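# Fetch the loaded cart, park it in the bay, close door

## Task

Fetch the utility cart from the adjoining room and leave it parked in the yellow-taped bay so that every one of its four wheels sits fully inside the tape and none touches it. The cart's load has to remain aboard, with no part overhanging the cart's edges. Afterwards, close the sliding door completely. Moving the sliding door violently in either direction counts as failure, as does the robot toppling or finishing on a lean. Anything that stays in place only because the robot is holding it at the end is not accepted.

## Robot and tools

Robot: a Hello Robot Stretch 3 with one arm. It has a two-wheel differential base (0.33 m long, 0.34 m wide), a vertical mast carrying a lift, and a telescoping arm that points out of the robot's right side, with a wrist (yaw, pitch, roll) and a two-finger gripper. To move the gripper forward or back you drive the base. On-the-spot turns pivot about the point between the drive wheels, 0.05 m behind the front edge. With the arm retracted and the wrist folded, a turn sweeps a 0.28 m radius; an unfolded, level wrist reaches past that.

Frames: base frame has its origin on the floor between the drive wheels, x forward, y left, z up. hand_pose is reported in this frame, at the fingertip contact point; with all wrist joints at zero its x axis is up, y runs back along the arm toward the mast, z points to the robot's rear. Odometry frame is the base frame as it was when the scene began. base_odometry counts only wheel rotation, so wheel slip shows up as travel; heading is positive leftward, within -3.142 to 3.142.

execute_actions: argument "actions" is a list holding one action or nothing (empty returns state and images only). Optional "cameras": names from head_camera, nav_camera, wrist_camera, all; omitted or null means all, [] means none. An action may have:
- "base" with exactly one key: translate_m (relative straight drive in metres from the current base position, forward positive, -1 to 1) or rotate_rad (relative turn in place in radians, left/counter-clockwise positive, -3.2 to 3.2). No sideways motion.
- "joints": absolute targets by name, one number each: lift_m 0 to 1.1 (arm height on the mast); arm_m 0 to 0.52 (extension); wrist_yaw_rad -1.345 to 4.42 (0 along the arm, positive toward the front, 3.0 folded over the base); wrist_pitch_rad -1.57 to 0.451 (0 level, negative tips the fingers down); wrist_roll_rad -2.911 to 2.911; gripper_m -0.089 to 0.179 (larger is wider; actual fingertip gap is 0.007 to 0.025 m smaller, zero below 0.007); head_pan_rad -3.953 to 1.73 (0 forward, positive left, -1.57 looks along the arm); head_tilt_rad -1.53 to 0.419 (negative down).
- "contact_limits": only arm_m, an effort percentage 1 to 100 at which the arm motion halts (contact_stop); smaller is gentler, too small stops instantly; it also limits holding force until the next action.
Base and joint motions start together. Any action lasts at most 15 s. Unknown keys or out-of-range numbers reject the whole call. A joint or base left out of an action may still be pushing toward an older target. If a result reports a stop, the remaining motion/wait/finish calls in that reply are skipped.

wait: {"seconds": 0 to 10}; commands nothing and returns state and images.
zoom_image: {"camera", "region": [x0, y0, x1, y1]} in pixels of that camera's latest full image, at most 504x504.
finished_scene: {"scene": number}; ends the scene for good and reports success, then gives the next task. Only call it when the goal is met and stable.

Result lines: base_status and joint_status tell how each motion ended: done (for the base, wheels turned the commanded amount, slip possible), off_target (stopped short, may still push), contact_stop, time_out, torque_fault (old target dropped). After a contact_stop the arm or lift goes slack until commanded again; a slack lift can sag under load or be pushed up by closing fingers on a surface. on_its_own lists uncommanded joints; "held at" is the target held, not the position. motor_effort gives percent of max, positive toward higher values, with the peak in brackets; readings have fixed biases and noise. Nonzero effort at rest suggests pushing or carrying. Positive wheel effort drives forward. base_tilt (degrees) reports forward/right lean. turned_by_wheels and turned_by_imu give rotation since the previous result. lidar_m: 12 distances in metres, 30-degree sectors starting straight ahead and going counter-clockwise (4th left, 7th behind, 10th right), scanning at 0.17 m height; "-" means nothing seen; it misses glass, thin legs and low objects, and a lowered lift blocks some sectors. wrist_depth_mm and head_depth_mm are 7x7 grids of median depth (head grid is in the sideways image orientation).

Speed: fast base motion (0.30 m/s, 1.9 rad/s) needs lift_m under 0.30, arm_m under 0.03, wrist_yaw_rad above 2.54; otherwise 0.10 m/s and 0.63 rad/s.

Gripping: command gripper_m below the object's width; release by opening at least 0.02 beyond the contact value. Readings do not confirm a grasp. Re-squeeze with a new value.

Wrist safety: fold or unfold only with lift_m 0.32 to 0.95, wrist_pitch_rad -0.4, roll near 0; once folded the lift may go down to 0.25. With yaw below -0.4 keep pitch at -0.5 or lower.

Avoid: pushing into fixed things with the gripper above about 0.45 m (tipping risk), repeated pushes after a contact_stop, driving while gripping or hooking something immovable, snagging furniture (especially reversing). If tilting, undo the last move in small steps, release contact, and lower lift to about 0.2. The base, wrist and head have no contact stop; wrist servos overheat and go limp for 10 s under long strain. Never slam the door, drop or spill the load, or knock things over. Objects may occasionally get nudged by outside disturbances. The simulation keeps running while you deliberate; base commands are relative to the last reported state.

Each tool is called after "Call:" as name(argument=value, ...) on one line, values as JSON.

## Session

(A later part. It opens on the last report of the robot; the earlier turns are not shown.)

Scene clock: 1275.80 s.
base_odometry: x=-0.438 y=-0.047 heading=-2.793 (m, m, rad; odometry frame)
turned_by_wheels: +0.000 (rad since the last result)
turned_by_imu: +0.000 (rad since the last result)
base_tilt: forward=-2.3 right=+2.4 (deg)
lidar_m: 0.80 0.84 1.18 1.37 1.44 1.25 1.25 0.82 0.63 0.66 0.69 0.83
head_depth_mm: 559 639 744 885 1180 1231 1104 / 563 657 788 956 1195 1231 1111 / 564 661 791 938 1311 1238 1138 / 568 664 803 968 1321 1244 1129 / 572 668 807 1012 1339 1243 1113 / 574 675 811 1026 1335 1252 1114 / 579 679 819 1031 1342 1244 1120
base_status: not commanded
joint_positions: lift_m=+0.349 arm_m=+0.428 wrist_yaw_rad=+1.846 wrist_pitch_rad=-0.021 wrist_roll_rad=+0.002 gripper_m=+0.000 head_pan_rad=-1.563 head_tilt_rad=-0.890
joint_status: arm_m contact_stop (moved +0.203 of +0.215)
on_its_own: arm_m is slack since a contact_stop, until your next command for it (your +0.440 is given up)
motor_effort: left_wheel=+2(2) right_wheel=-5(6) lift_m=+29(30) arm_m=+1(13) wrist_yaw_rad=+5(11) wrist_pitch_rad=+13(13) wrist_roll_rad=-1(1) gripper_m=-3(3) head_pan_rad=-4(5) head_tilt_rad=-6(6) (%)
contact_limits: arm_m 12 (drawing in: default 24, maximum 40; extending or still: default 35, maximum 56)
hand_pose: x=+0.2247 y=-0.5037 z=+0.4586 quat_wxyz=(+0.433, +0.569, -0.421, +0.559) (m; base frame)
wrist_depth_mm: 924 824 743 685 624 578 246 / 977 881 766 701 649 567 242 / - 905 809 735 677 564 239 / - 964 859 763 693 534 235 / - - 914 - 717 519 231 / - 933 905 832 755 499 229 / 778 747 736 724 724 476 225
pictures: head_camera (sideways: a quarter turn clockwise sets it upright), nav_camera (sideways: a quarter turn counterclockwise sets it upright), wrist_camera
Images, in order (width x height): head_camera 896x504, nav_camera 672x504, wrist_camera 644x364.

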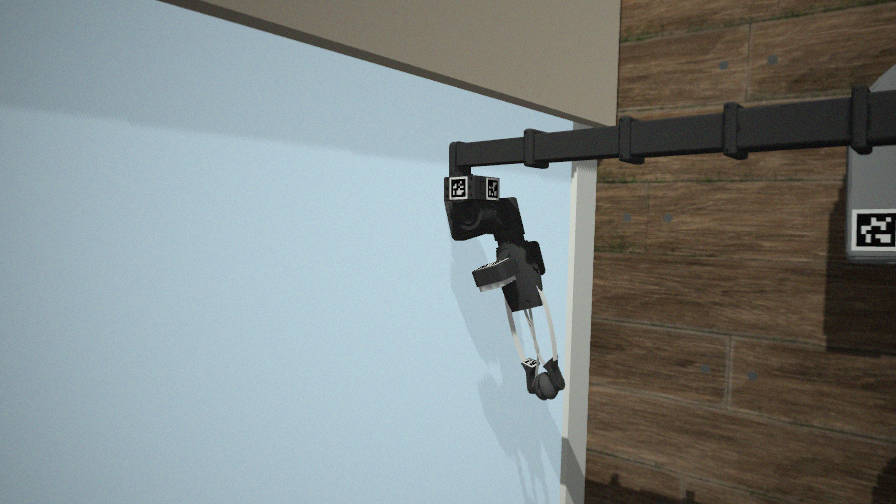

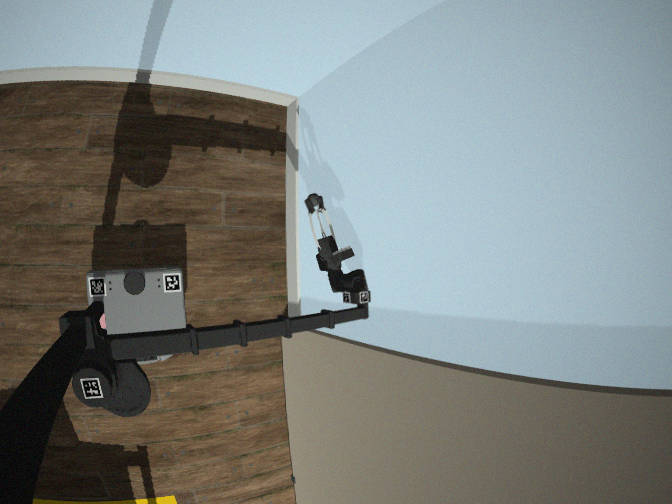

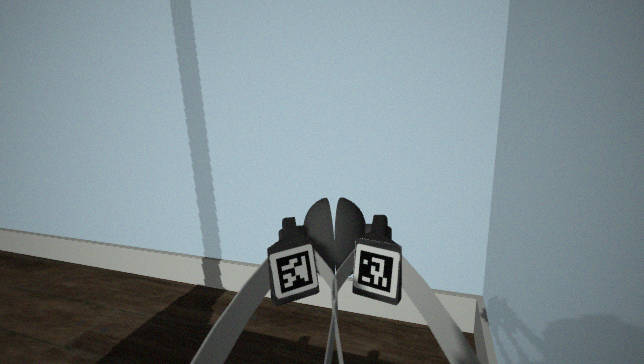

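Call:
execute_actions(actions=[{"joints":{"arm_m":0.41,"wrist_yaw_rad":2.0,"head_pan_rad":-1.75}}])

Call:
execute_actions(actions=[{"base":{"translate_m":-0.06}}])

Scene clock: 1282.77 s.
base_odometry: x=-0.438 y=-0.047 heading=-2.793 (m, m, rad; odometry frame)
turned_by_wheels: +0.000 (rad since the last result)
turned_by_imu: +0.000 (rad since the last result)
base_tilt: forward=-2.3 right=+2.4 (deg)
lidar_m: 0.80 0.84 1.18 1.37 1.43 1.26 1.25 0.82 0.63 0.66 0.69 0.83
head_depth_mm: 542 637 770 982 1314 1230 1103 / 556 640 758 962 1302 1244 1120 / 579 679 814 992 1259 1255 1128 / 571 671 806 961 1333 1239 1126 / 565 659 790 968 1338 1249 1115 / 558 651 776 960 1255 1248 1119 / 551 640 764 940 1217 1252 1122
base_status: not commanded
joint_positions: lift_m=+0.349 arm_m=+0.410 wrist_yaw_rad=+1.998 wrist_pitch_rad=-0.021 wrist_roll_rad=+0.002 gripper_m=+0.000 head_pan_rad=-1.743 head_tilt_rad=-0.890
joint_status: all done
motor_effort: left_wheel=+2(2) right_wheel=-3(5) lift_m=+29(29) arm_m=-2(3) wrist_yaw_rad=+3(8) wrist_pitch_rad=+13(13) wrist_roll_rad=-1(1) gripper_m=-2(3) head_pan_rad=-4(24) head_tilt_rad=-6(6) (%)
hand_pose: x=+0.2113 y=-0.4493 z=+0.4586 quat_wxyz=(+0.389, +0.599, -0.376, +0.590) (m; base frame)
wrist_depth_mm: - - 850 729 654 590 523 / - - 880 764 667 606 546 / - - 890 778 697 616 525 / - - 967 816 727 646 499 / - - - - 728 651 476 / - 988 960 819 738 676 453 / 761 754 731 710 725 666 441
pictures: head_camera (sideways: a quarter turn clockwise sets it upright), nav_camera (sideways: a quarter turn counterclockwise sets it upright), wrist_camera
Images, in order (width x height): head_camera 896x504, nav_camera 672x504, wrist_camera 644x364.

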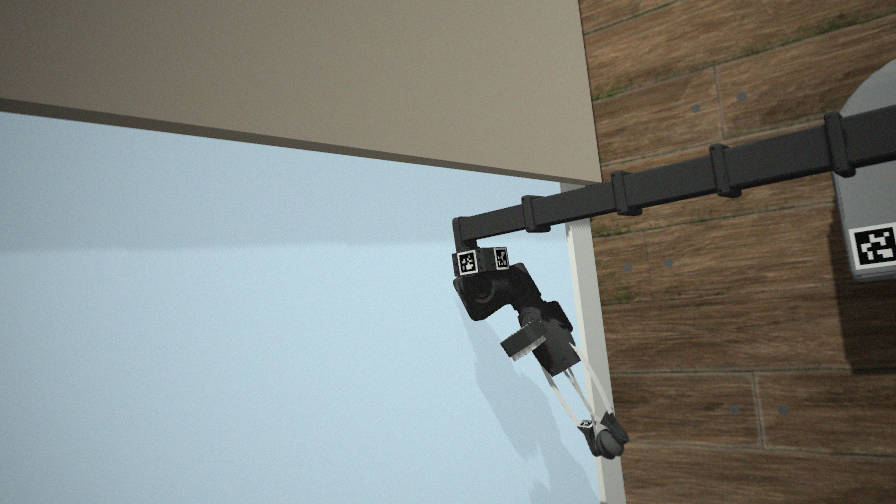

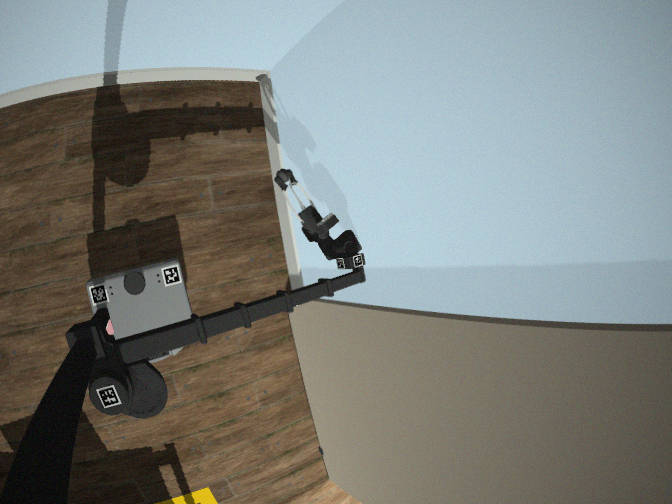

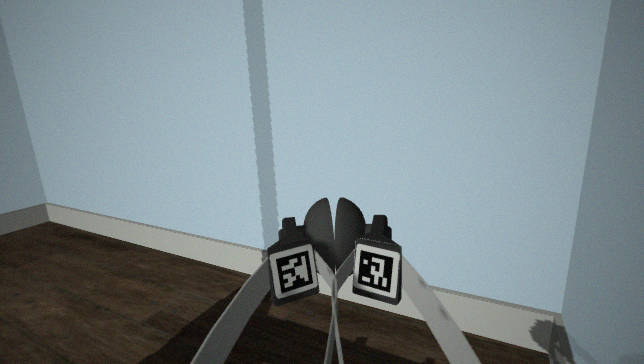

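Scene clock: 1284.33 s.
base_odometry: x=-0.381 y=-0.027 heading=-2.793 (m, m, rad; odometry frame)
turned_by_wheels: +0.000 (rad since the last result)
turned_by_imu: +0.001 (rad since the last result)
base_tilt: forward=-2.4 right=+2.4 (deg)
lidar_m: 0.86 0.91 1.27 1.37 1.44 1.19 1.19 0.82 0.62 0.61 0.69 0.89
head_depth_mm: 540 637 769 977 1313 1228 1102 / 532 625 757 957 1292 1236 1126 / 549 643 759 942 1212 1258 1124 / 572 670 799 959 1321 1236 1127 / 563 658 789 962 1339 1247 1113 / 555 647 774 958 1250 1250 1113 / 551 637 757 940 1209 1256 1117
base_status: done
joint_positions: lift_m=+0.349 arm_m=+0.410 wrist_yaw_rad=+1.998 wrist_pitch_rad=-0.021 wrist_roll_rad=+0.002 gripper_m=+0.000 head_pan_rad=-1.743 head_tilt_rad=-0.890
joint_status: not commanded
motor_effort: left_wheel=+2(3) right_wheel=-2(6) lift_m=+29(29) arm_m=-3(3) wrist_yaw_rad=+2(2) wrist_pitch_rad=+13(13) wrist_roll_rad=-1(1) gripper_m=-2(3) head_pan_rad=-3(5) head_tilt_rad=-6(6) (%)
hand_pose: x=+0.2113 y=-0.4493 z=+0.4586 quat_wxyz=(+0.389, +0.599, -0.376, +0.590) (m; base frame)
wrist_depth_mm: - - 903 787 686 633 565 / - - 955 827 726 650 540 / - - - 847 732 677 513 / - - - 881 775 699 495 / - - - - 808 716 461 / - 982 957 837 816 751 451 / 776 748 737 737 727 725 434
pictures: head_camera (sideways: a quarter turn clockwise sets it upright), nav_camera (sideways: a quarter turn counterclockwise sets it upright), wrist_camera
Images, in order (width x height): head_camera 896x504, nav_camera 672x504, wrist_camera 644x364.

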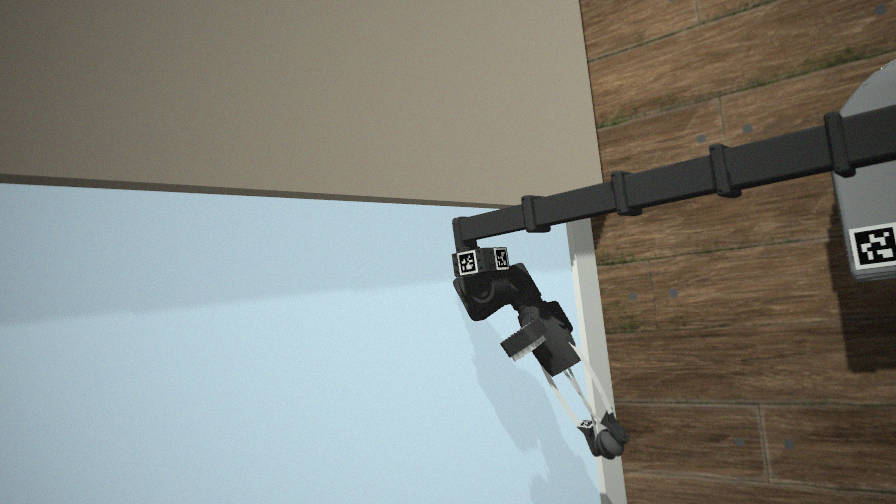

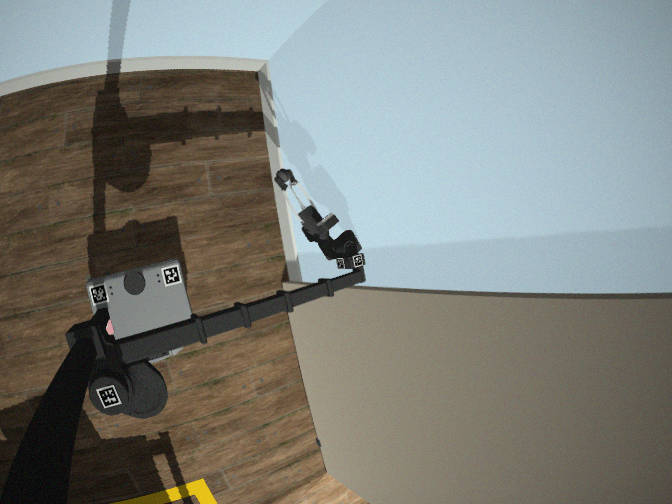

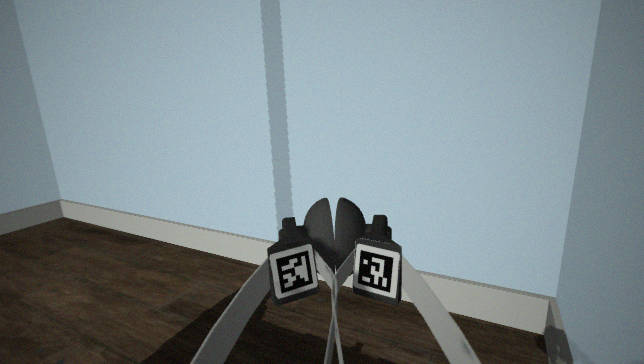

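Call:
execute_actions(actions=[{"base":{"translate_m":-0.08}}])

Scene clock: 1288.73 s.
base_odometry: x=-0.306 y=+0.001 heading=-2.792 (m, m, rad; odometry frame)
turned_by_wheels: +0.000 (rad since the last result)
turned_by_imu: +0.001 (rad since the last result)
base_tilt: forward=-2.4 right=+2.4 (deg)
lidar_m: 0.94 0.99 1.39 1.38 1.44 1.12 1.11 0.82 0.61 0.60 0.68 0.96
head_depth_mm: 535 633 765 977 1317 1235 1101 / 529 621 755 952 1285 1236 1125 / 523 612 739 927 1203 1257 1126 / 522 616 748 898 1296 1243 1132 / 561 655 787 959 1335 1248 1116 / 553 645 765 954 1248 1248 1121 / 546 635 757 935 1207 1255 1122
base_status: done
joint_positions: lift_m=+0.349 arm_m=+0.410 wrist_yaw_rad=+1.998 wrist_pitch_rad=-0.021 wrist_roll_rad=+0.002 gripper_m=+0.000 head_pan_rad=-1.743 head_tilt_rad=-0.890
joint_status: not commanded
motor_effort: left_wheel=+2(3) right_wheel=-2(6) lift_m=+29(29) arm_m=-3(3) wrist_yaw_rad=+2(3) wrist_pitch_rad=+13(13) wrist_roll_rad=-1(1) gripper_m=-3(3) head_pan_rad=-4(3) head_tilt_rad=-6(6) (%)
hand_pose: x=+0.2113 y=-0.4493 z=+0.4586 quat_wxyz=(+0.389, +0.599, -0.376, +0.590) (m; base frame)
wrist_depth_mm: - - - 847 768 692 549 / - - - 931 797 721 529 / - - - 944 838 735 504 / - - - - 861 752 483 / - - - - 855 781 469 / - 977 968 892 870 827 442 / 776 742 761 736 712 713 424
pictures: head_camera (sideways: a quarter turn clockwise sets it upright), nav_camera (sideways: a quarter turn counterclockwise sets it upright), wrist_camera
Images, in order (width x height): head_camera 896x504, nav_camera 672x504, wrist_camera 644x364.

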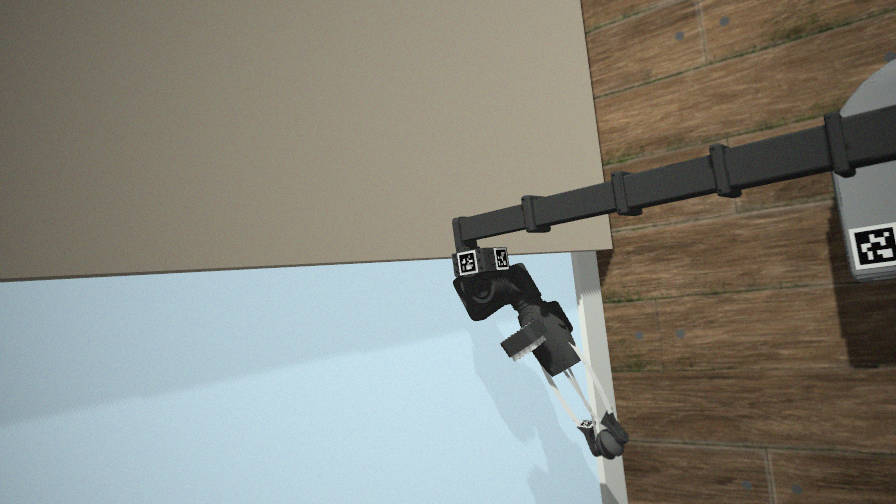

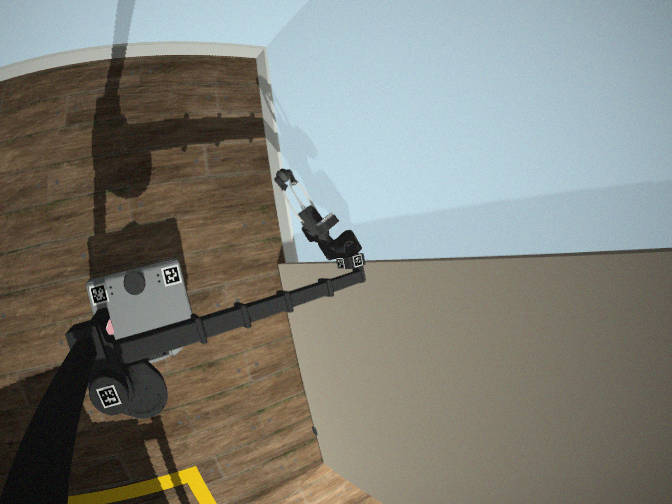

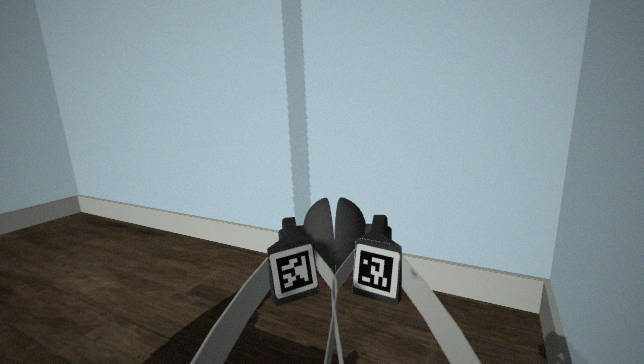

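Call:
execute_actions(actions=[{"base":{"translate_m":-0.05}}])

Scene clock: 1293.43 s.
base_odometry: x=-0.259 y=+0.018 heading=-2.792 (m, m, rad; odometry frame)
turned_by_wheels: +0.000 (rad since the last result)
turned_by_imu: +0.001 (rad since the last result)
base_tilt: forward=-2.4 right=+2.4 (deg)
lidar_m: 0.99 1.04 1.42 1.38 1.44 1.07 1.07 0.81 0.61 0.60 0.68 0.95
head_depth_mm: 535 629 765 970 1309 1229 1105 / 527 618 747 947 1289 1228 1128 / 521 609 734 921 1197 1253 1130 / 536 628 767 913 1305 1248 1131 / 559 654 781 960 1341 1256 1115 / 552 645 767 956 1242 1251 1115 / 545 632 756 933 1204 1249 1115
base_status: done
joint_positions: lift_m=+0.349 arm_m=+0.410 wrist_yaw_rad=+2.002 wrist_pitch_rad=-0.021 wrist_roll_rad=+0.002 gripper_m=+0.000 head_pan_rad=-1.743 head_tilt_rad=-0.890
joint_status: not commanded
motor_effort: left_wheel=+2(29) right_wheel=-3(67) lift_m=+29(29) arm_m=+2(3) wrist_yaw_rad=-2(27) wrist_pitch_rad=+13(13) wrist_roll_rad=-1(1) gripper_m=-2(3) head_pan_rad=-4(2) head_tilt_rad=-6(6) (%)
hand_pose: x=+0.2109 y=-0.4481 z=+0.4586 quat_wxyz=(+0.388, +0.600, -0.375, +0.591) (m; base frame)
wrist_depth_mm: - - - 957 815 725 552 / - - - 955 830 770 537 / - - - - 893 773 509 / - - - - 915 796 491 / - - - - 906 841 460 / - 942 958 852 912 839 450 / 741 753 756 752 720 725 430
pictures: head_camera (sideways: a quarter turn clockwise sets it upright), nav_camera (sideways: a quarter turn counterclockwise sets it upright), wrist_camera
Images, in order (width x height): head_camera 896x504, nav_camera 672x504, wrist_camera 644x364.

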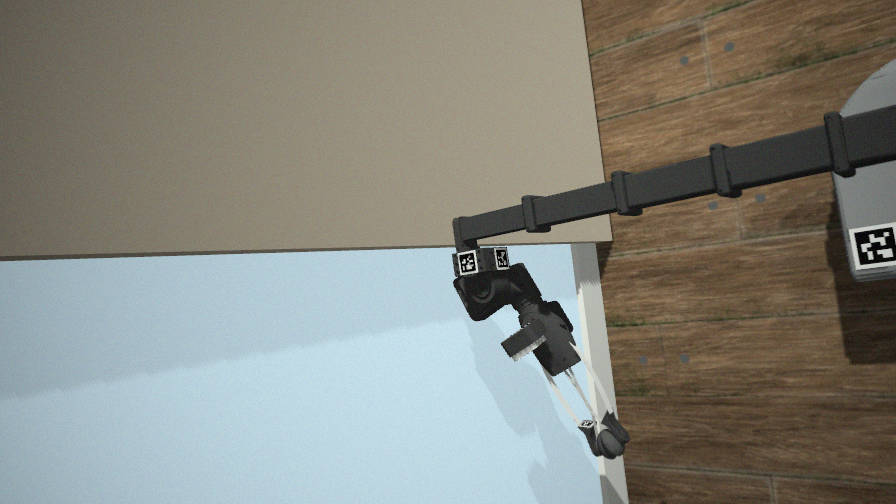

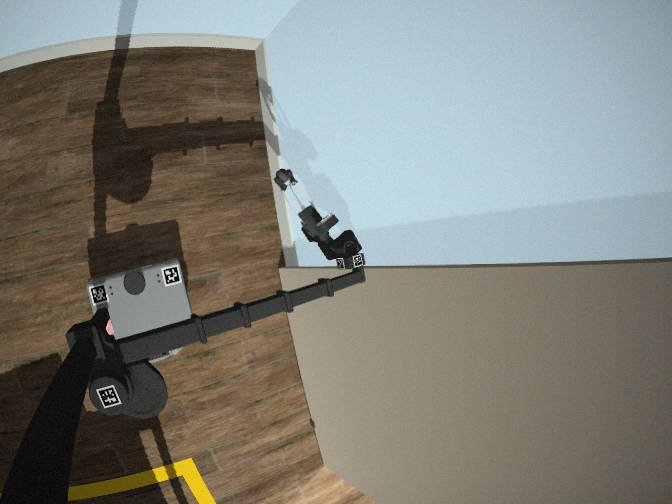

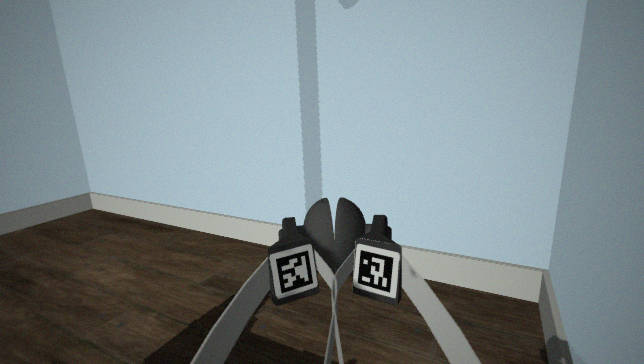

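Call:
execute_actions(actions=[{"base":{"translate_m":-0.25}}])

Scene clock: 1298.17 s.
base_odometry: x=-0.024 y=+0.104 heading=-2.792 (m, m, rad; odometry frame)
turned_by_wheels: +0.001 (rad since the last result)
turned_by_imu: +0.004 (rad since the last result)
base_tilt: forward=-2.4 right=+2.4 (deg)
lidar_m: 1.24 1.30 1.42 1.38 1.00 0.83 2.22 0.80 0.60 0.59 0.67 0.95
head_depth_mm: 526 620 749 950 1309 1234 1107 / 519 610 737 929 1267 1241 1120 / 513 599 723 908 1174 1259 1132 / 516 609 739 880 1298 1248 1128 / 552 644 770 945 1331 1246 1113 / 545 633 756 940 1230 1248 1115 / 538 624 742 921 1170 1251 1118
base_status: done
joint_positions: lift_m=+0.349 arm_m=+0.410 wrist_yaw_rad=+2.005 wrist_pitch_rad=-0.021 wrist_roll_rad=+0.002 gripper_m=+0.000 head_pan_rad=-1.743 head_tilt_rad=-0.890
joint_status: not commanded
motor_effort: left_wheel=+6(33) right_wheel=-12(75) lift_m=+29(29) arm_m=+4(4) wrist_yaw_rad=-6(32) wrist_pitch_rad=+13(13) wrist_roll_rad=-1(1) gripper_m=-3(3) head_pan_rad=-4(4) head_tilt_rad=-6(6) (%)
hand_pose: x=+0.2106 y=-0.4471 z=+0.4587 quat_wxyz=(+0.387, +0.600, -0.374, +0.591) (m; base frame)
wrist_depth_mm: - - - - - 950 551 / - - - - - 964 530 / - - - - - 991 510 / - - - - - - 480 / - - - - - - 452 / - 975 943 869 915 902 440 / 775 755 737 735 710 691 415
pictures: head_camera (sideways: a quarter turn clockwise sets it upright), nav_camera (sideways: a quarter turn counterclockwise sets it upright), wrist_camera
Images, in order (width x height): head_camera 896x504, nav_camera 672x504, wrist_camera 644x364.

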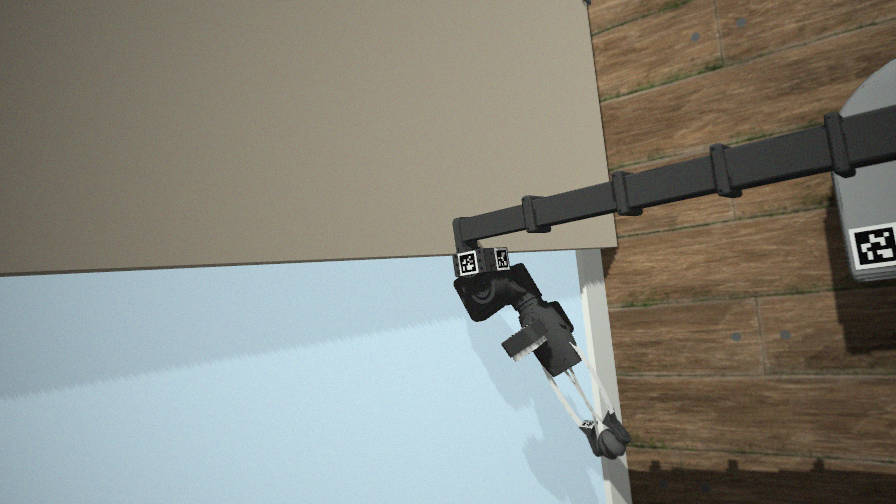

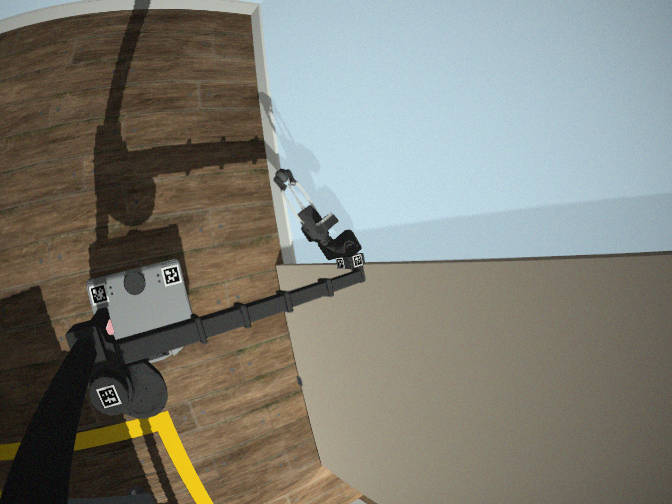

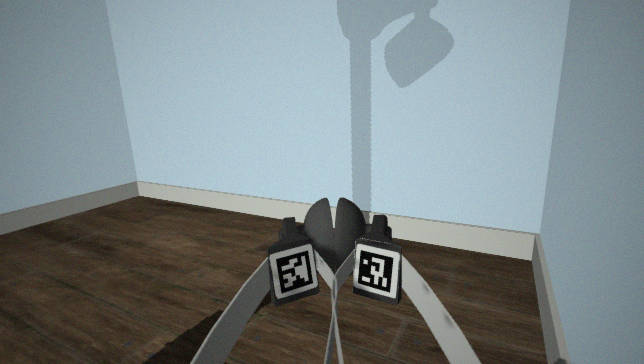

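Call:
execute_actions(actions=[{"base":{"translate_m":-0.15},"joints":{"head_pan_rad":-2.75,"head_tilt_rad":-0.55}}])

Scene clock: 1305.97 s.
base_odometry: x=+0.117 y=+0.155 heading=-2.792 (m, m, rad; odometry frame)
turned_by_wheels: +0.000 (rad since the last result)
turned_by_imu: +0.177 (rad since the last result)
base_tilt: forward=-2.4 right=+2.2 (deg)
lidar_m: 1.36 1.54 1.40 1.39 0.77 0.72 1.59 0.68 0.58 0.57 0.71 1.16
head_depth_mm: 1463 1715 2065 2254 1815 1467 1240 / 1333 1462 1641 1904 1818 1472 1239 / 906 998 1163 1850 1718 1483 1242 / 806 887 985 1103 1249 1411 1243 / 715 775 850 936 1047 1177 1221 / 640 688 748 813 899 990 1110 / 581 621 665 721 782 854 939
base_status: done
joint_positions: lift_m=+0.349 arm_m=+0.392 wrist_yaw_rad=+2.001 wrist_pitch_rad=-0.021 wrist_roll_rad=+0.002 gripper_m=+0.000 head_pan_rad=-2.743 head_tilt_rad=-0.554
joint_status: all done
on_its_own: arm_m is at rest, and its effort (+36) is outside its rest range (-14 to +14)
motor_effort: left_wheel=-9(27) right_wheel=-1(57) lift_m=+29(29) arm_m=+36(36) wrist_yaw_rad=-2(30) wrist_pitch_rad=+13(13) wrist_roll_rad=-1(1) gripper_m=-3(2) head_pan_rad=-4(49) head_tilt_rad=+3(32) (%)
hand_pose: x=+0.2110 y=-0.4306 z=+0.4588 quat_wxyz=(+0.388, +0.600, -0.375, +0.591) (m; base frame)
wrist_depth_mm: - - - - - 939 840 / - - - - - - 888 / - - - - - - 889 / - - - - - - 912 / - - - - - - 933 / - 963 981 873 895 887 889 / 765 753 734 729 720 706 695
pictures: head_camera (sideways: a quarter turn clockwise sets it upright), nav_camera (sideways: a quarter turn counterclockwise sets it upright), wrist_camera
Images, in order (width x height): head_camera 896x504, nav_camera 672x504, wrist_camera 644x364.

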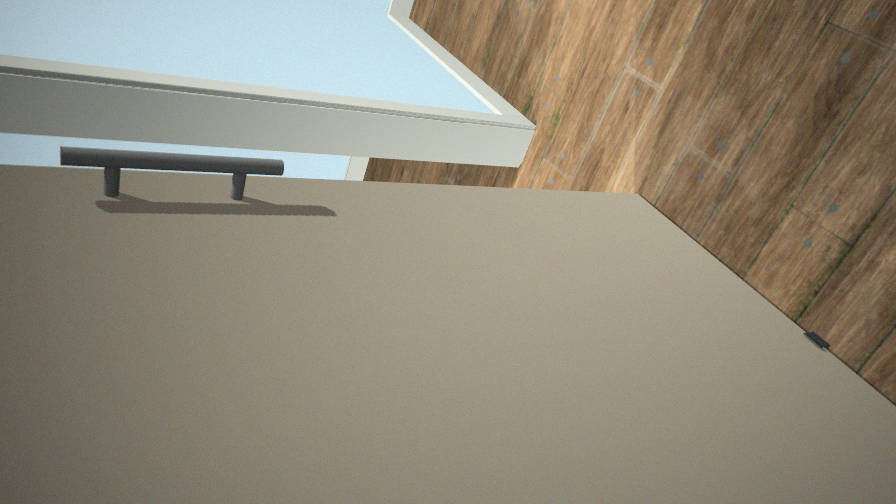

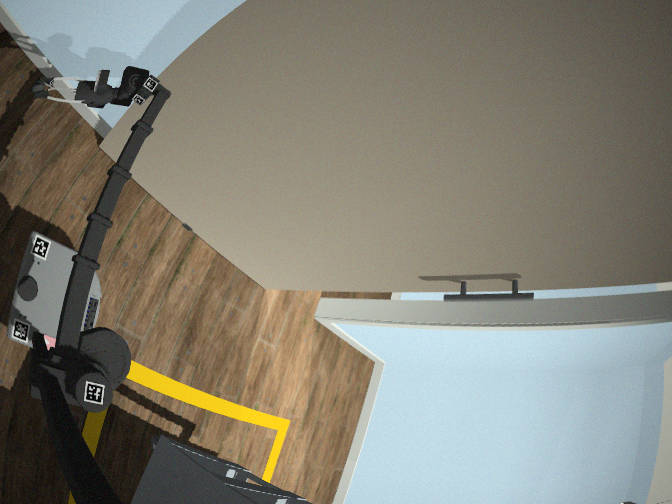

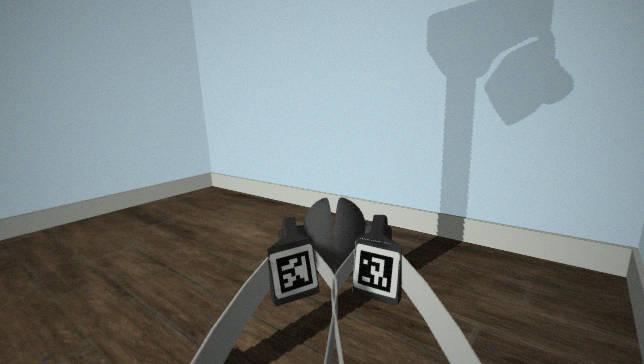

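Call:
execute_actions(actions=[{"base":{"translate_m":0.12},"joints":{"arm_m":0.37}}])

Call:
execute_actions(actions=[{"base":{"rotate_rad":-0.175}}])

Scene clock: 1316.73 s.
base_odometry: x=+0.004 y=+0.114 heading=-2.792 (m, m, rad; odometry frame)
turned_by_wheels: +0.000 (rad since the last result)
turned_by_imu: -0.018 (rad since the last result)
base_tilt: forward=-2.4 right=+2.4 (deg)
lidar_m: 1.25 1.40 1.38 1.38 0.90 0.82 1.70 0.72 0.60 0.65 0.73 1.17
head_depth_mm: 1601 1879 2272 2361 1805 1486 1241 / 1421 1574 1765 2054 1809 1484 1243 / 982 1089 1281 1470 1697 1490 1237 / 862 945 1049 1172 1348 1437 1247 / 758 824 902 987 1107 1246 1245 / 676 727 788 861 942 1042 1170 / 611 655 703 758 821 898 989
base_status: done
joint_positions: lift_m=+0.349 arm_m=+0.370 wrist_yaw_rad=+2.001 wrist_pitch_rad=-0.021 wrist_roll_rad=+0.002 gripper_m=+0.000 head_pan_rad=-2.743 head_tilt_rad=-0.554
joint_status: all done
motor_effort: left_wheel=+0(9) right_wheel=+1(22) lift_m=+29(29) arm_m=-3(26) wrist_yaw_rad=-1(2) wrist_pitch_rad=+13(13) wrist_roll_rad=-1(1) gripper_m=-4(3) head_pan_rad=-3(3) head_tilt_rad=+3(3) (%)
hand_pose: x=+0.2111 y=-0.4087 z=+0.4588 quat_wxyz=(+0.388, +0.599, -0.376, +0.591) (m; base frame)
wrist_depth_mm: - - - - - 895 797 / - - - - - 919 797 / - - - - - 911 814 / - - - - - 981 834 / - - - - - - 875 / - 955 985 868 924 905 854 / 764 753 730 737 723 722 691
pictures: head_camera (sideways: a quarter turn clockwise sets it upright), nav_camera (sideways: a quarter turn counterclockwise sets it upright), wrist_camera
Images, in order (width x height): head_camera 896x504, nav_camera 672x504, wrist_camera 644x364.

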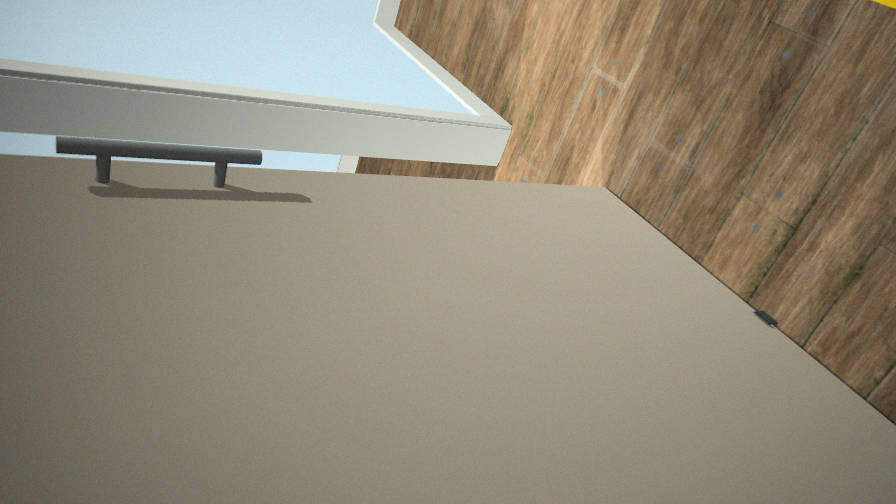

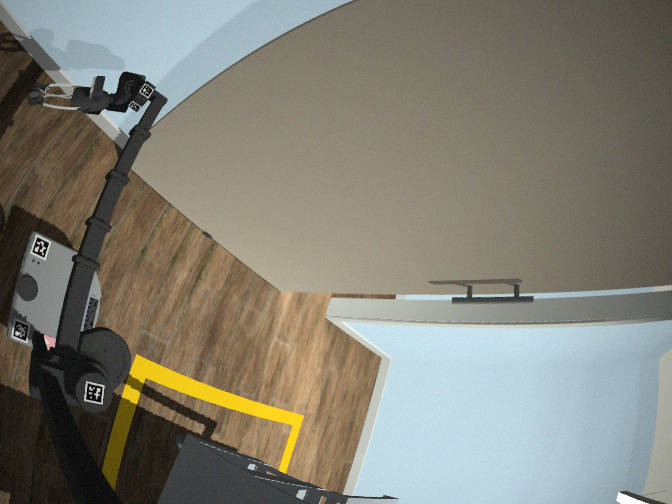

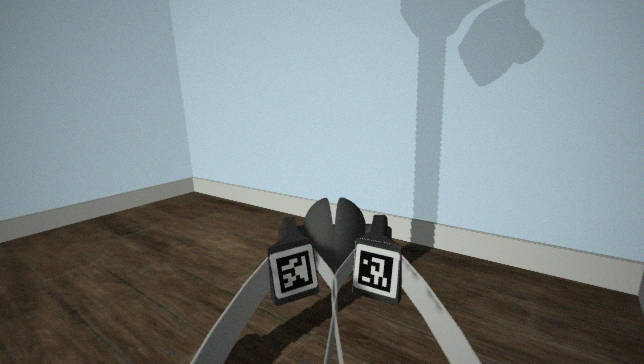

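Scene clock: 1318.10 s.
base_odometry: x=+0.004 y=+0.114 heading=-2.967 (m, m, rad; odometry frame)
turned_by_wheels: -0.175 (rad since the last result)
turned_by_imu: -0.176 (rad since the last result)
base_tilt: forward=-2.4 right=+2.4 (deg)
lidar_m: 1.25 1.30 1.42 1.37 1.00 0.82 1.21 0.83 0.61 0.60 0.68 0.94
head_depth_mm: 2069 2267 2473 2352 1810 1470 1240 / 2120 2320 2583 2351 1824 1483 1238 / 1621 1836 2109 2206 1818 1478 1245 / 1448 1565 1833 2003 1766 1483 1251 / 978 1052 1151 1254 1389 1448 1246 / 839 896 957 1033 1115 1221 1225 / 733 777 820 877 939 1003 1086
base_status: done
joint_positions: lift_m=+0.349 arm_m=+0.370 wrist_yaw_rad=+2.001 wrist_pitch_rad=-0.021 wrist_roll_rad=+0.002 gripper_m=+0.000 head_pan_rad=-2.743 head_tilt_rad=-0.554
joint_status: not commanded
motor_effort: left_wheel=+2(5) right_wheel=-2(6) lift_m=+29(29) arm_m=-2(2) wrist_yaw_rad=-1(1) wrist_pitch_rad=+13(13) wrist_roll_rad=-1(1) gripper_m=-3(3) head_pan_rad=-3(4) head_tilt_rad=+3(3) (%)
hand_pose: x=+0.2111 y=-0.4087 z=+0.4588 quat_wxyz=(+0.388, +0.599, -0.376, +0.591) (m; base frame)
wrist_depth_mm: - - - - - 937 674 / - - - - - 971 640 / - - - - - - 609 / - - - - - - 594 / - - - - - - 566 / - 964 962 847 900 920 547 / 766 744 734 729 711 706 520
pictures: head_camera (sideways: a quarter turn clockwise sets it upright), nav_camera (sideways: a quarter turn counterclockwise sets it upright), wrist_camera
Images, in order (width x height): head_camera 896x504, nav_camera 672x504, wrist_camera 644x364.

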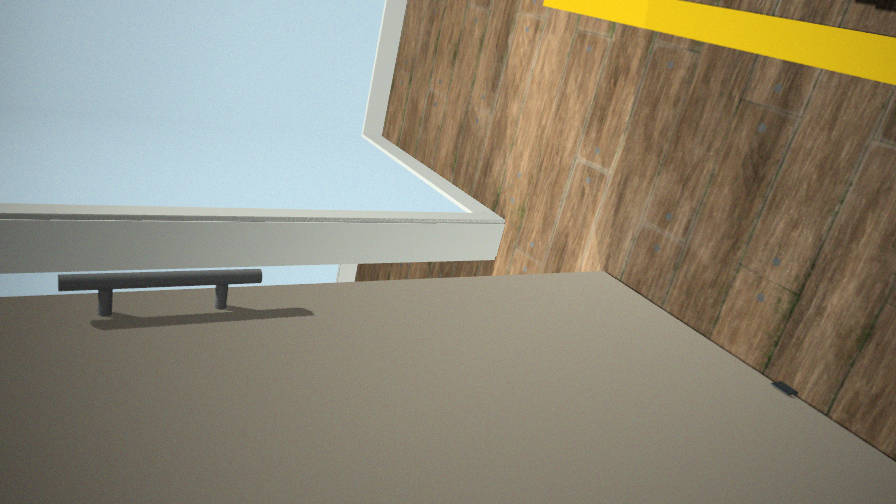

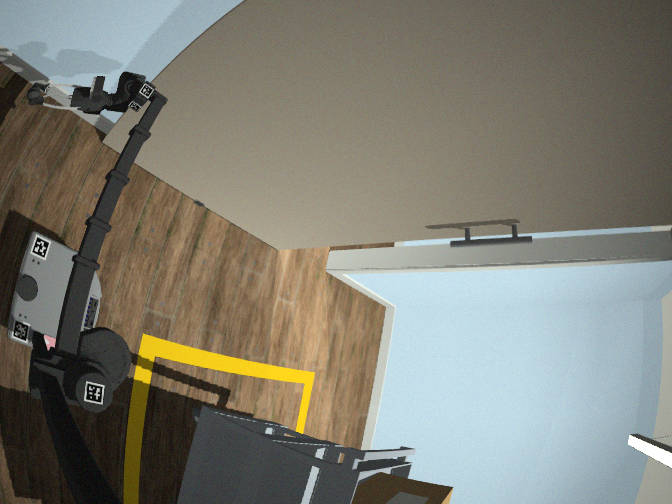

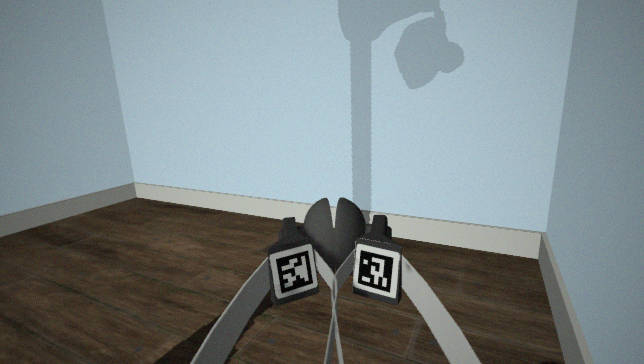

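Call:
execute_actions(actions=[{"joints":{"head_pan_rad":-1.6,"head_tilt_rad":-0.89,"wrist_yaw_rad":1.55}}], cameras=["head_camera","wrist_camera"])

Scene clock: 1343.47 s.
base_odometry: x=+0.004 y=+0.114 heading=-2.967 (m, m, rad; odometry frame)
turned_by_wheels: +0.000 (rad since the last result)
turned_by_imu: +0.000 (rad since the last result)
base_tilt: forward=-2.4 right=+2.4 (deg)
lidar_m: 1.25 1.30 1.42 1.38 1.00 0.82 1.21 0.83 0.61 0.60 0.68 0.94
head_depth_mm: 509 594 713 892 1183 1234 1107 / 510 594 711 891 1181 1244 1129 / 530 625 733 887 1246 1245 1131 / 561 655 780 974 1332 1245 1131 / 560 653 782 975 1317 1251 1115 / 559 652 780 976 1319 1253 1113 / 559 651 781 971 1293 1255 1121
base_status: not commanded
joint_positions: lift_m=+0.349 arm_m=+0.370 wrist_yaw_rad=+1.552 wrist_pitch_rad=-0.021 wrist_roll_rad=+0.002 gripper_m=+0.000 head_pan_rad=-1.607 head_tilt_rad=-0.879
joint_status: all done
motor_effort: left_wheel=+2(2) right_wheel=-3(3) lift_m=+29(29) arm_m=-2(2) wrist_yaw_rad=-2(7) wrist_pitch_rad=+13(13) wrist_roll_rad=-1(1) gripper_m=-3(2) head_pan_rad=+5(50) head_tilt_rad=-7(33) (%)
hand_pose: x=+0.2343 y=-0.5201 z=+0.4588 quat_wxyz=(+0.510, +0.501, -0.500, +0.490) (m; base frame)
wrist_depth_mm: - - - - 505 243 162 / - - - - 511 247 162 / - - - - 521 249 164 / - - - - 527 252 165 / - - - - 465 254 166 / - 953 933 845 413 256 166 / 767 758 741 717 607 260 168
pictures: head_camera (sideways: a quarter turn clockwise sets it upright), wrist_camera
Images, in order (width x height): head_camera 896x504, wrist_camera 644x364.

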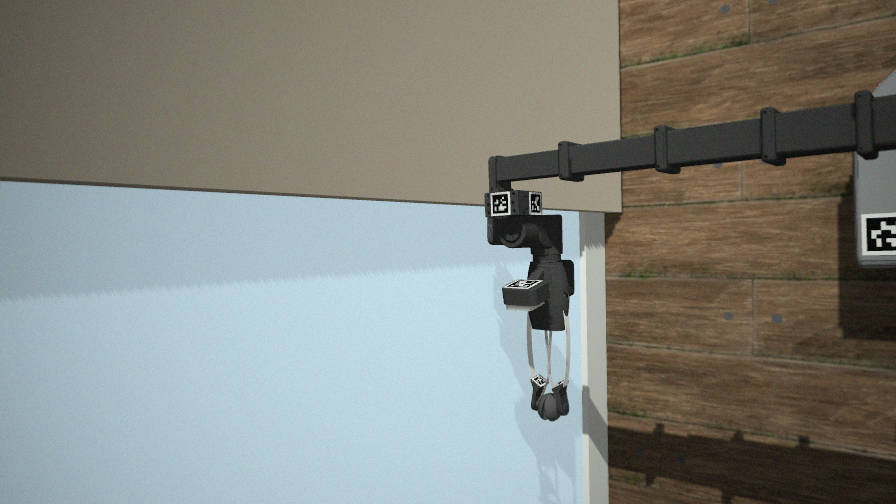

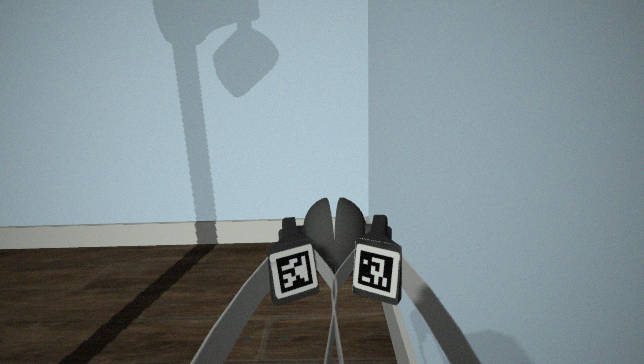

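Call:
execute_actions(actions=[{"base":{"translate_m":0.03}}], cameras=[])

Call:
execute_actions(actions=[{"joints":{"arm_m":0.45},"contact_limits":{"arm_m":10}}], cameras=["head_camera"])

Scene clock: 1347.77 s.
base_odometry: x=-0.026 y=+0.109 heading=-2.967 (m, m, rad; odometry frame)
turned_by_wheels: +0.000 (rad since the last result)
turned_by_imu: +0.000 (rad since the last result)
base_tilt: forward=-2.3 right=+2.4 (deg)
lidar_m: 1.22 1.27 1.42 1.37 1.03 0.85 1.16 0.83 0.62 0.60 0.68 0.94
head_depth_mm: 510 594 715 891 1184 1237 1111 / 508 595 712 889 1184 1244 1124 / 563 639 757 916 1241 1238 1130 / 561 655 786 979 1335 1240 1130 / 561 654 785 976 1326 1254 1120 / 561 651 781 974 1322 1250 1118 / 560 654 783 973 1288 1257 1118
base_status: done
joint_positions: lift_m=+0.349 arm_m=+0.370 wrist_yaw_rad=+1.552 wrist_pitch_rad=-0.021 wrist_roll_rad=+0.002 gripper_m=+0.000 head_pan_rad=-1.607 head_tilt_rad=-0.879
joint_status: not commanded
motor_effort: left_wheel=+2(5) right_wheel=-3(5) lift_m=+29(29) arm_m=-2(2) wrist_yaw_rad=-2(2) wrist_pitch_rad=+13(13) wrist_roll_rad=-1(1) gripper_m=-2(3) head_pan_rad=+4(3) head_tilt_rad=-7(7) (%)
hand_pose: x=+0.2343 y=-0.5201 z=+0.4588 quat_wxyz=(+0.510, +0.501, -0.500, +0.490) (m; base frame)
wrist_depth_mm: - - - - 498 246 162 / - - - - 509 248 164 / - - - - 521 250 164 / - - - - 537 253 166 / - - - - 466 256 166 / - 987 967 855 417 255 167 / 763 745 739 729 625 259 168
pictures: none
No camera images: the call's "cameras" was empty. Leave "cameras" out to get every camera's image.

Scene clock: 1349.13 s.
base_odometry: x=-0.026 y=+0.109 heading=-2.967 (m, m, rad; odometry frame)
turned_by_wheels: +0.000 (rad since the last result)
turned_by_imu: +0.000 (rad since the last result)
base_tilt: forward=-2.3 right=+2.4 (deg)
lidar_m: 1.22 1.27 1.42 1.37 1.04 0.85 1.16 0.83 0.61 0.60 0.68 0.94
head_depth_mm: 511 594 713 891 1181 1236 1101 / 510 595 711 889 1182 1237 1126 / 561 642 756 891 1246 1238 1124 / 561 655 787 947 1335 1249 1135 / 561 655 783 980 1298 1250 1112 / 561 656 785 977 1302 1253 1120 / 562 655 786 975 1295 1248 1123
base_status: not commanded
joint_positions: lift_m=+0.349 arm_m=+0.425 wrist_yaw_rad=+1.549 wrist_pitch_rad=-0.021 wrist_roll_rad=+0.002 gripper_m=+0.000 head_pan_rad=-1.607 head_tilt_rad=-0.879
joint_status: arm_m contact_stop (moved +0.055 of +0.080)
on_its_own: arm_m is slack since a contact_stop, until your next command for it (your +0.450 is given up)
motor_effort: left_wheel=+0(2) right_wheel=-2(3) lift_m=+29(29) arm_m=+0(10) wrist_yaw_rad=+2(3) wrist_pitch_rad=+13(13) wrist_roll_rad=-1(1) gripper_m=-3(3) head_pan_rad=+3(4) head_tilt_rad=-6(6) (%)
contact_limits: arm_m 10 (drawing in: default 24, maximum 40; extending or still: default 35, maximum 56)
hand_pose: x=+0.2343 y=-0.5754 z=+0.4588 quat_wxyz=(+0.510, +0.500, -0.500, +0.489) (m; base frame)
wrist_depth_mm: - - - - 294 145 96 / - - - - 299 147 96 / - - - - 312 147 97 / - - - - 313 149 98 / - - - - 276 150 98 / - 976 962 839 246 152 99 / 763 772 726 738 396 153 100
pictures: head_camera (sideways: a quarter turn clockwise sets it upright)
Images, in order (width x height): head_camera 896x504.

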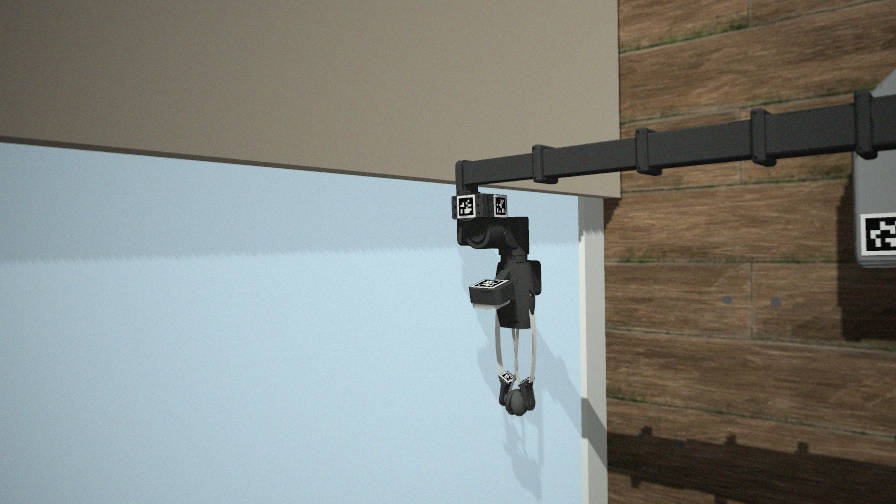

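Call:
execute_actions(actions=[{"joints":{"arm_m":0.395}}], cameras=[])

Call:
execute_actions(actions=[{"base":{"translate_m":-0.09}}], cameras=["head_camera"])

Scene clock: 1353.03 s.
base_odometry: x=-0.026 y=+0.109 heading=-2.967 (m, m, rad; odometry frame)
turned_by_wheels: +0.000 (rad since the last result)
turned_by_imu: +0.001 (rad since the last result)
base_tilt: forward=-2.4 right=+2.4 (deg)
lidar_m: 1.22 1.27 1.42 1.37 1.04 0.84 1.16 0.83 0.61 0.60 0.68 0.94
head_depth_mm: 509 595 714 894 1181 1232 1106 / 509 594 715 893 1182 1243 1125 / 561 641 755 891 1248 1236 1132 / 561 653 787 965 1327 1247 1129 / 560 654 786 980 1341 1247 1119 / 561 655 783 977 1299 1250 1116 / 559 656 781 977 1300 1259 1120
base_status: not commanded
joint_positions: lift_m=+0.349 arm_m=+0.395 wrist_yaw_rad=+1.549 wrist_pitch_rad=-0.021 wrist_roll_rad=+0.002 gripper_m=+0.000 head_pan_rad=-1.607 head_tilt_rad=-0.879
joint_status: all done
motor_effort: left_wheel=+1(2) right_wheel=-2(2) lift_m=+29(29) arm_m=-2(3) wrist_yaw_rad=+1(2) wrist_pitch_rad=+13(13) wrist_roll_rad=-1(1) gripper_m=-3(3) head_pan_rad=+4(4) head_tilt_rad=-6(6) (%)
hand_pose: x=+0.2343 y=-0.5459 z=+0.4588 quat_wxyz=(+0.510, +0.500, -0.500, +0.489) (m; base frame)
wrist_depth_mm: - - - - 401 198 131 / - - - - 410 200 132 / - - - - 417 202 133 / - - - - 424 203 133 / - - - - 377 206 134 / - 966 966 861 336 207 135 / 764 746 733 725 543 210 136
pictures: none
No camera images: the call's "cameras" was empty. Leave "cameras" out to get every camera's image.

Scene clock: 1355.10 s.
base_odometry: x=+0.063 y=+0.125 heading=-2.967 (m, m, rad; odometry frame)
turned_by_wheels: +0.000 (rad since the last result)
turned_by_imu: +0.001 (rad since the last result)
base_tilt: forward=-2.4 right=+2.4 (deg)
lidar_m: 1.31 1.36 1.42 1.38 0.93 0.76 2.38 0.83 0.61 0.60 0.68 0.94
head_depth_mm: 507 593 709 886 1176 1245 1106 / 507 591 712 889 1176 1240 1127 / 559 638 751 912 1278 1243 1125 / 559 653 784 959 1333 1249 1132 / 559 650 783 974 1334 1246 1120 / 559 652 782 979 1295 1253 1114 / 557 652 783 972 1297 1256 1118
base_status: done
joint_positions: lift_m=+0.349 arm_m=+0.395 wrist_yaw_rad=+1.552 wrist_pitch_rad=-0.021 wrist_roll_rad=+0.002 gripper_m=+0.000 head_pan_rad=-1.607 head_tilt_rad=-0.879
joint_status: not commanded
motor_effort: left_wheel=+2(30) right_wheel=-2(73) lift_m=+29(29) arm_m=+3(3) wrist_yaw_rad=-2(37) wrist_pitch_rad=+13(13) wrist_roll_rad=-1(1) gripper_m=-2(3) head_pan_rad=+4(4) head_tilt_rad=-6(6) (%)
hand_pose: x=+0.2343 y=-0.5447 z=+0.4587 quat_wxyz=(+0.510, +0.501, -0.500, +0.489) (m; base frame)
wrist_depth_mm: - - - - 405 197 130 / - - - - 410 200 132 / - - - - 415 201 132 / - - - - 432 203 133 / - - - - 377 207 134 / - 945 945 864 336 207 135 / 755 744 739 733 544 209 136
pictures: head_camera (sideways: a quarter turn clockwise sets it upright)
Images, in order (width x height): head_camera 896x504.

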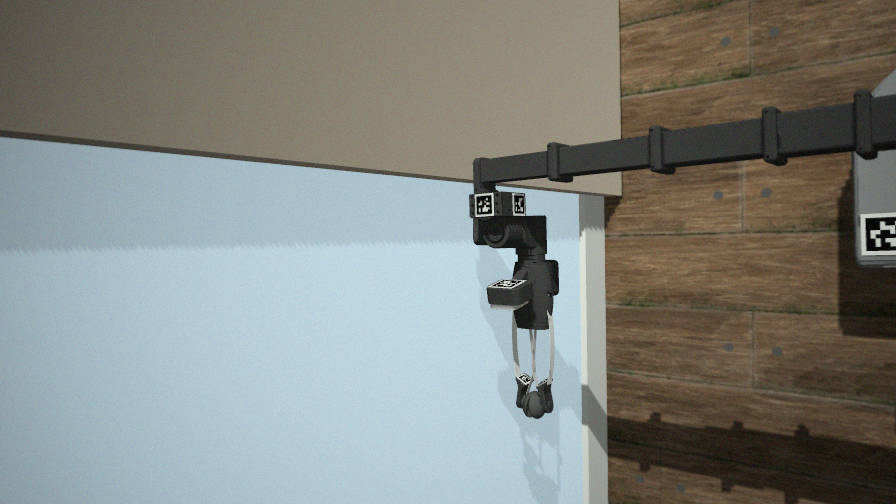

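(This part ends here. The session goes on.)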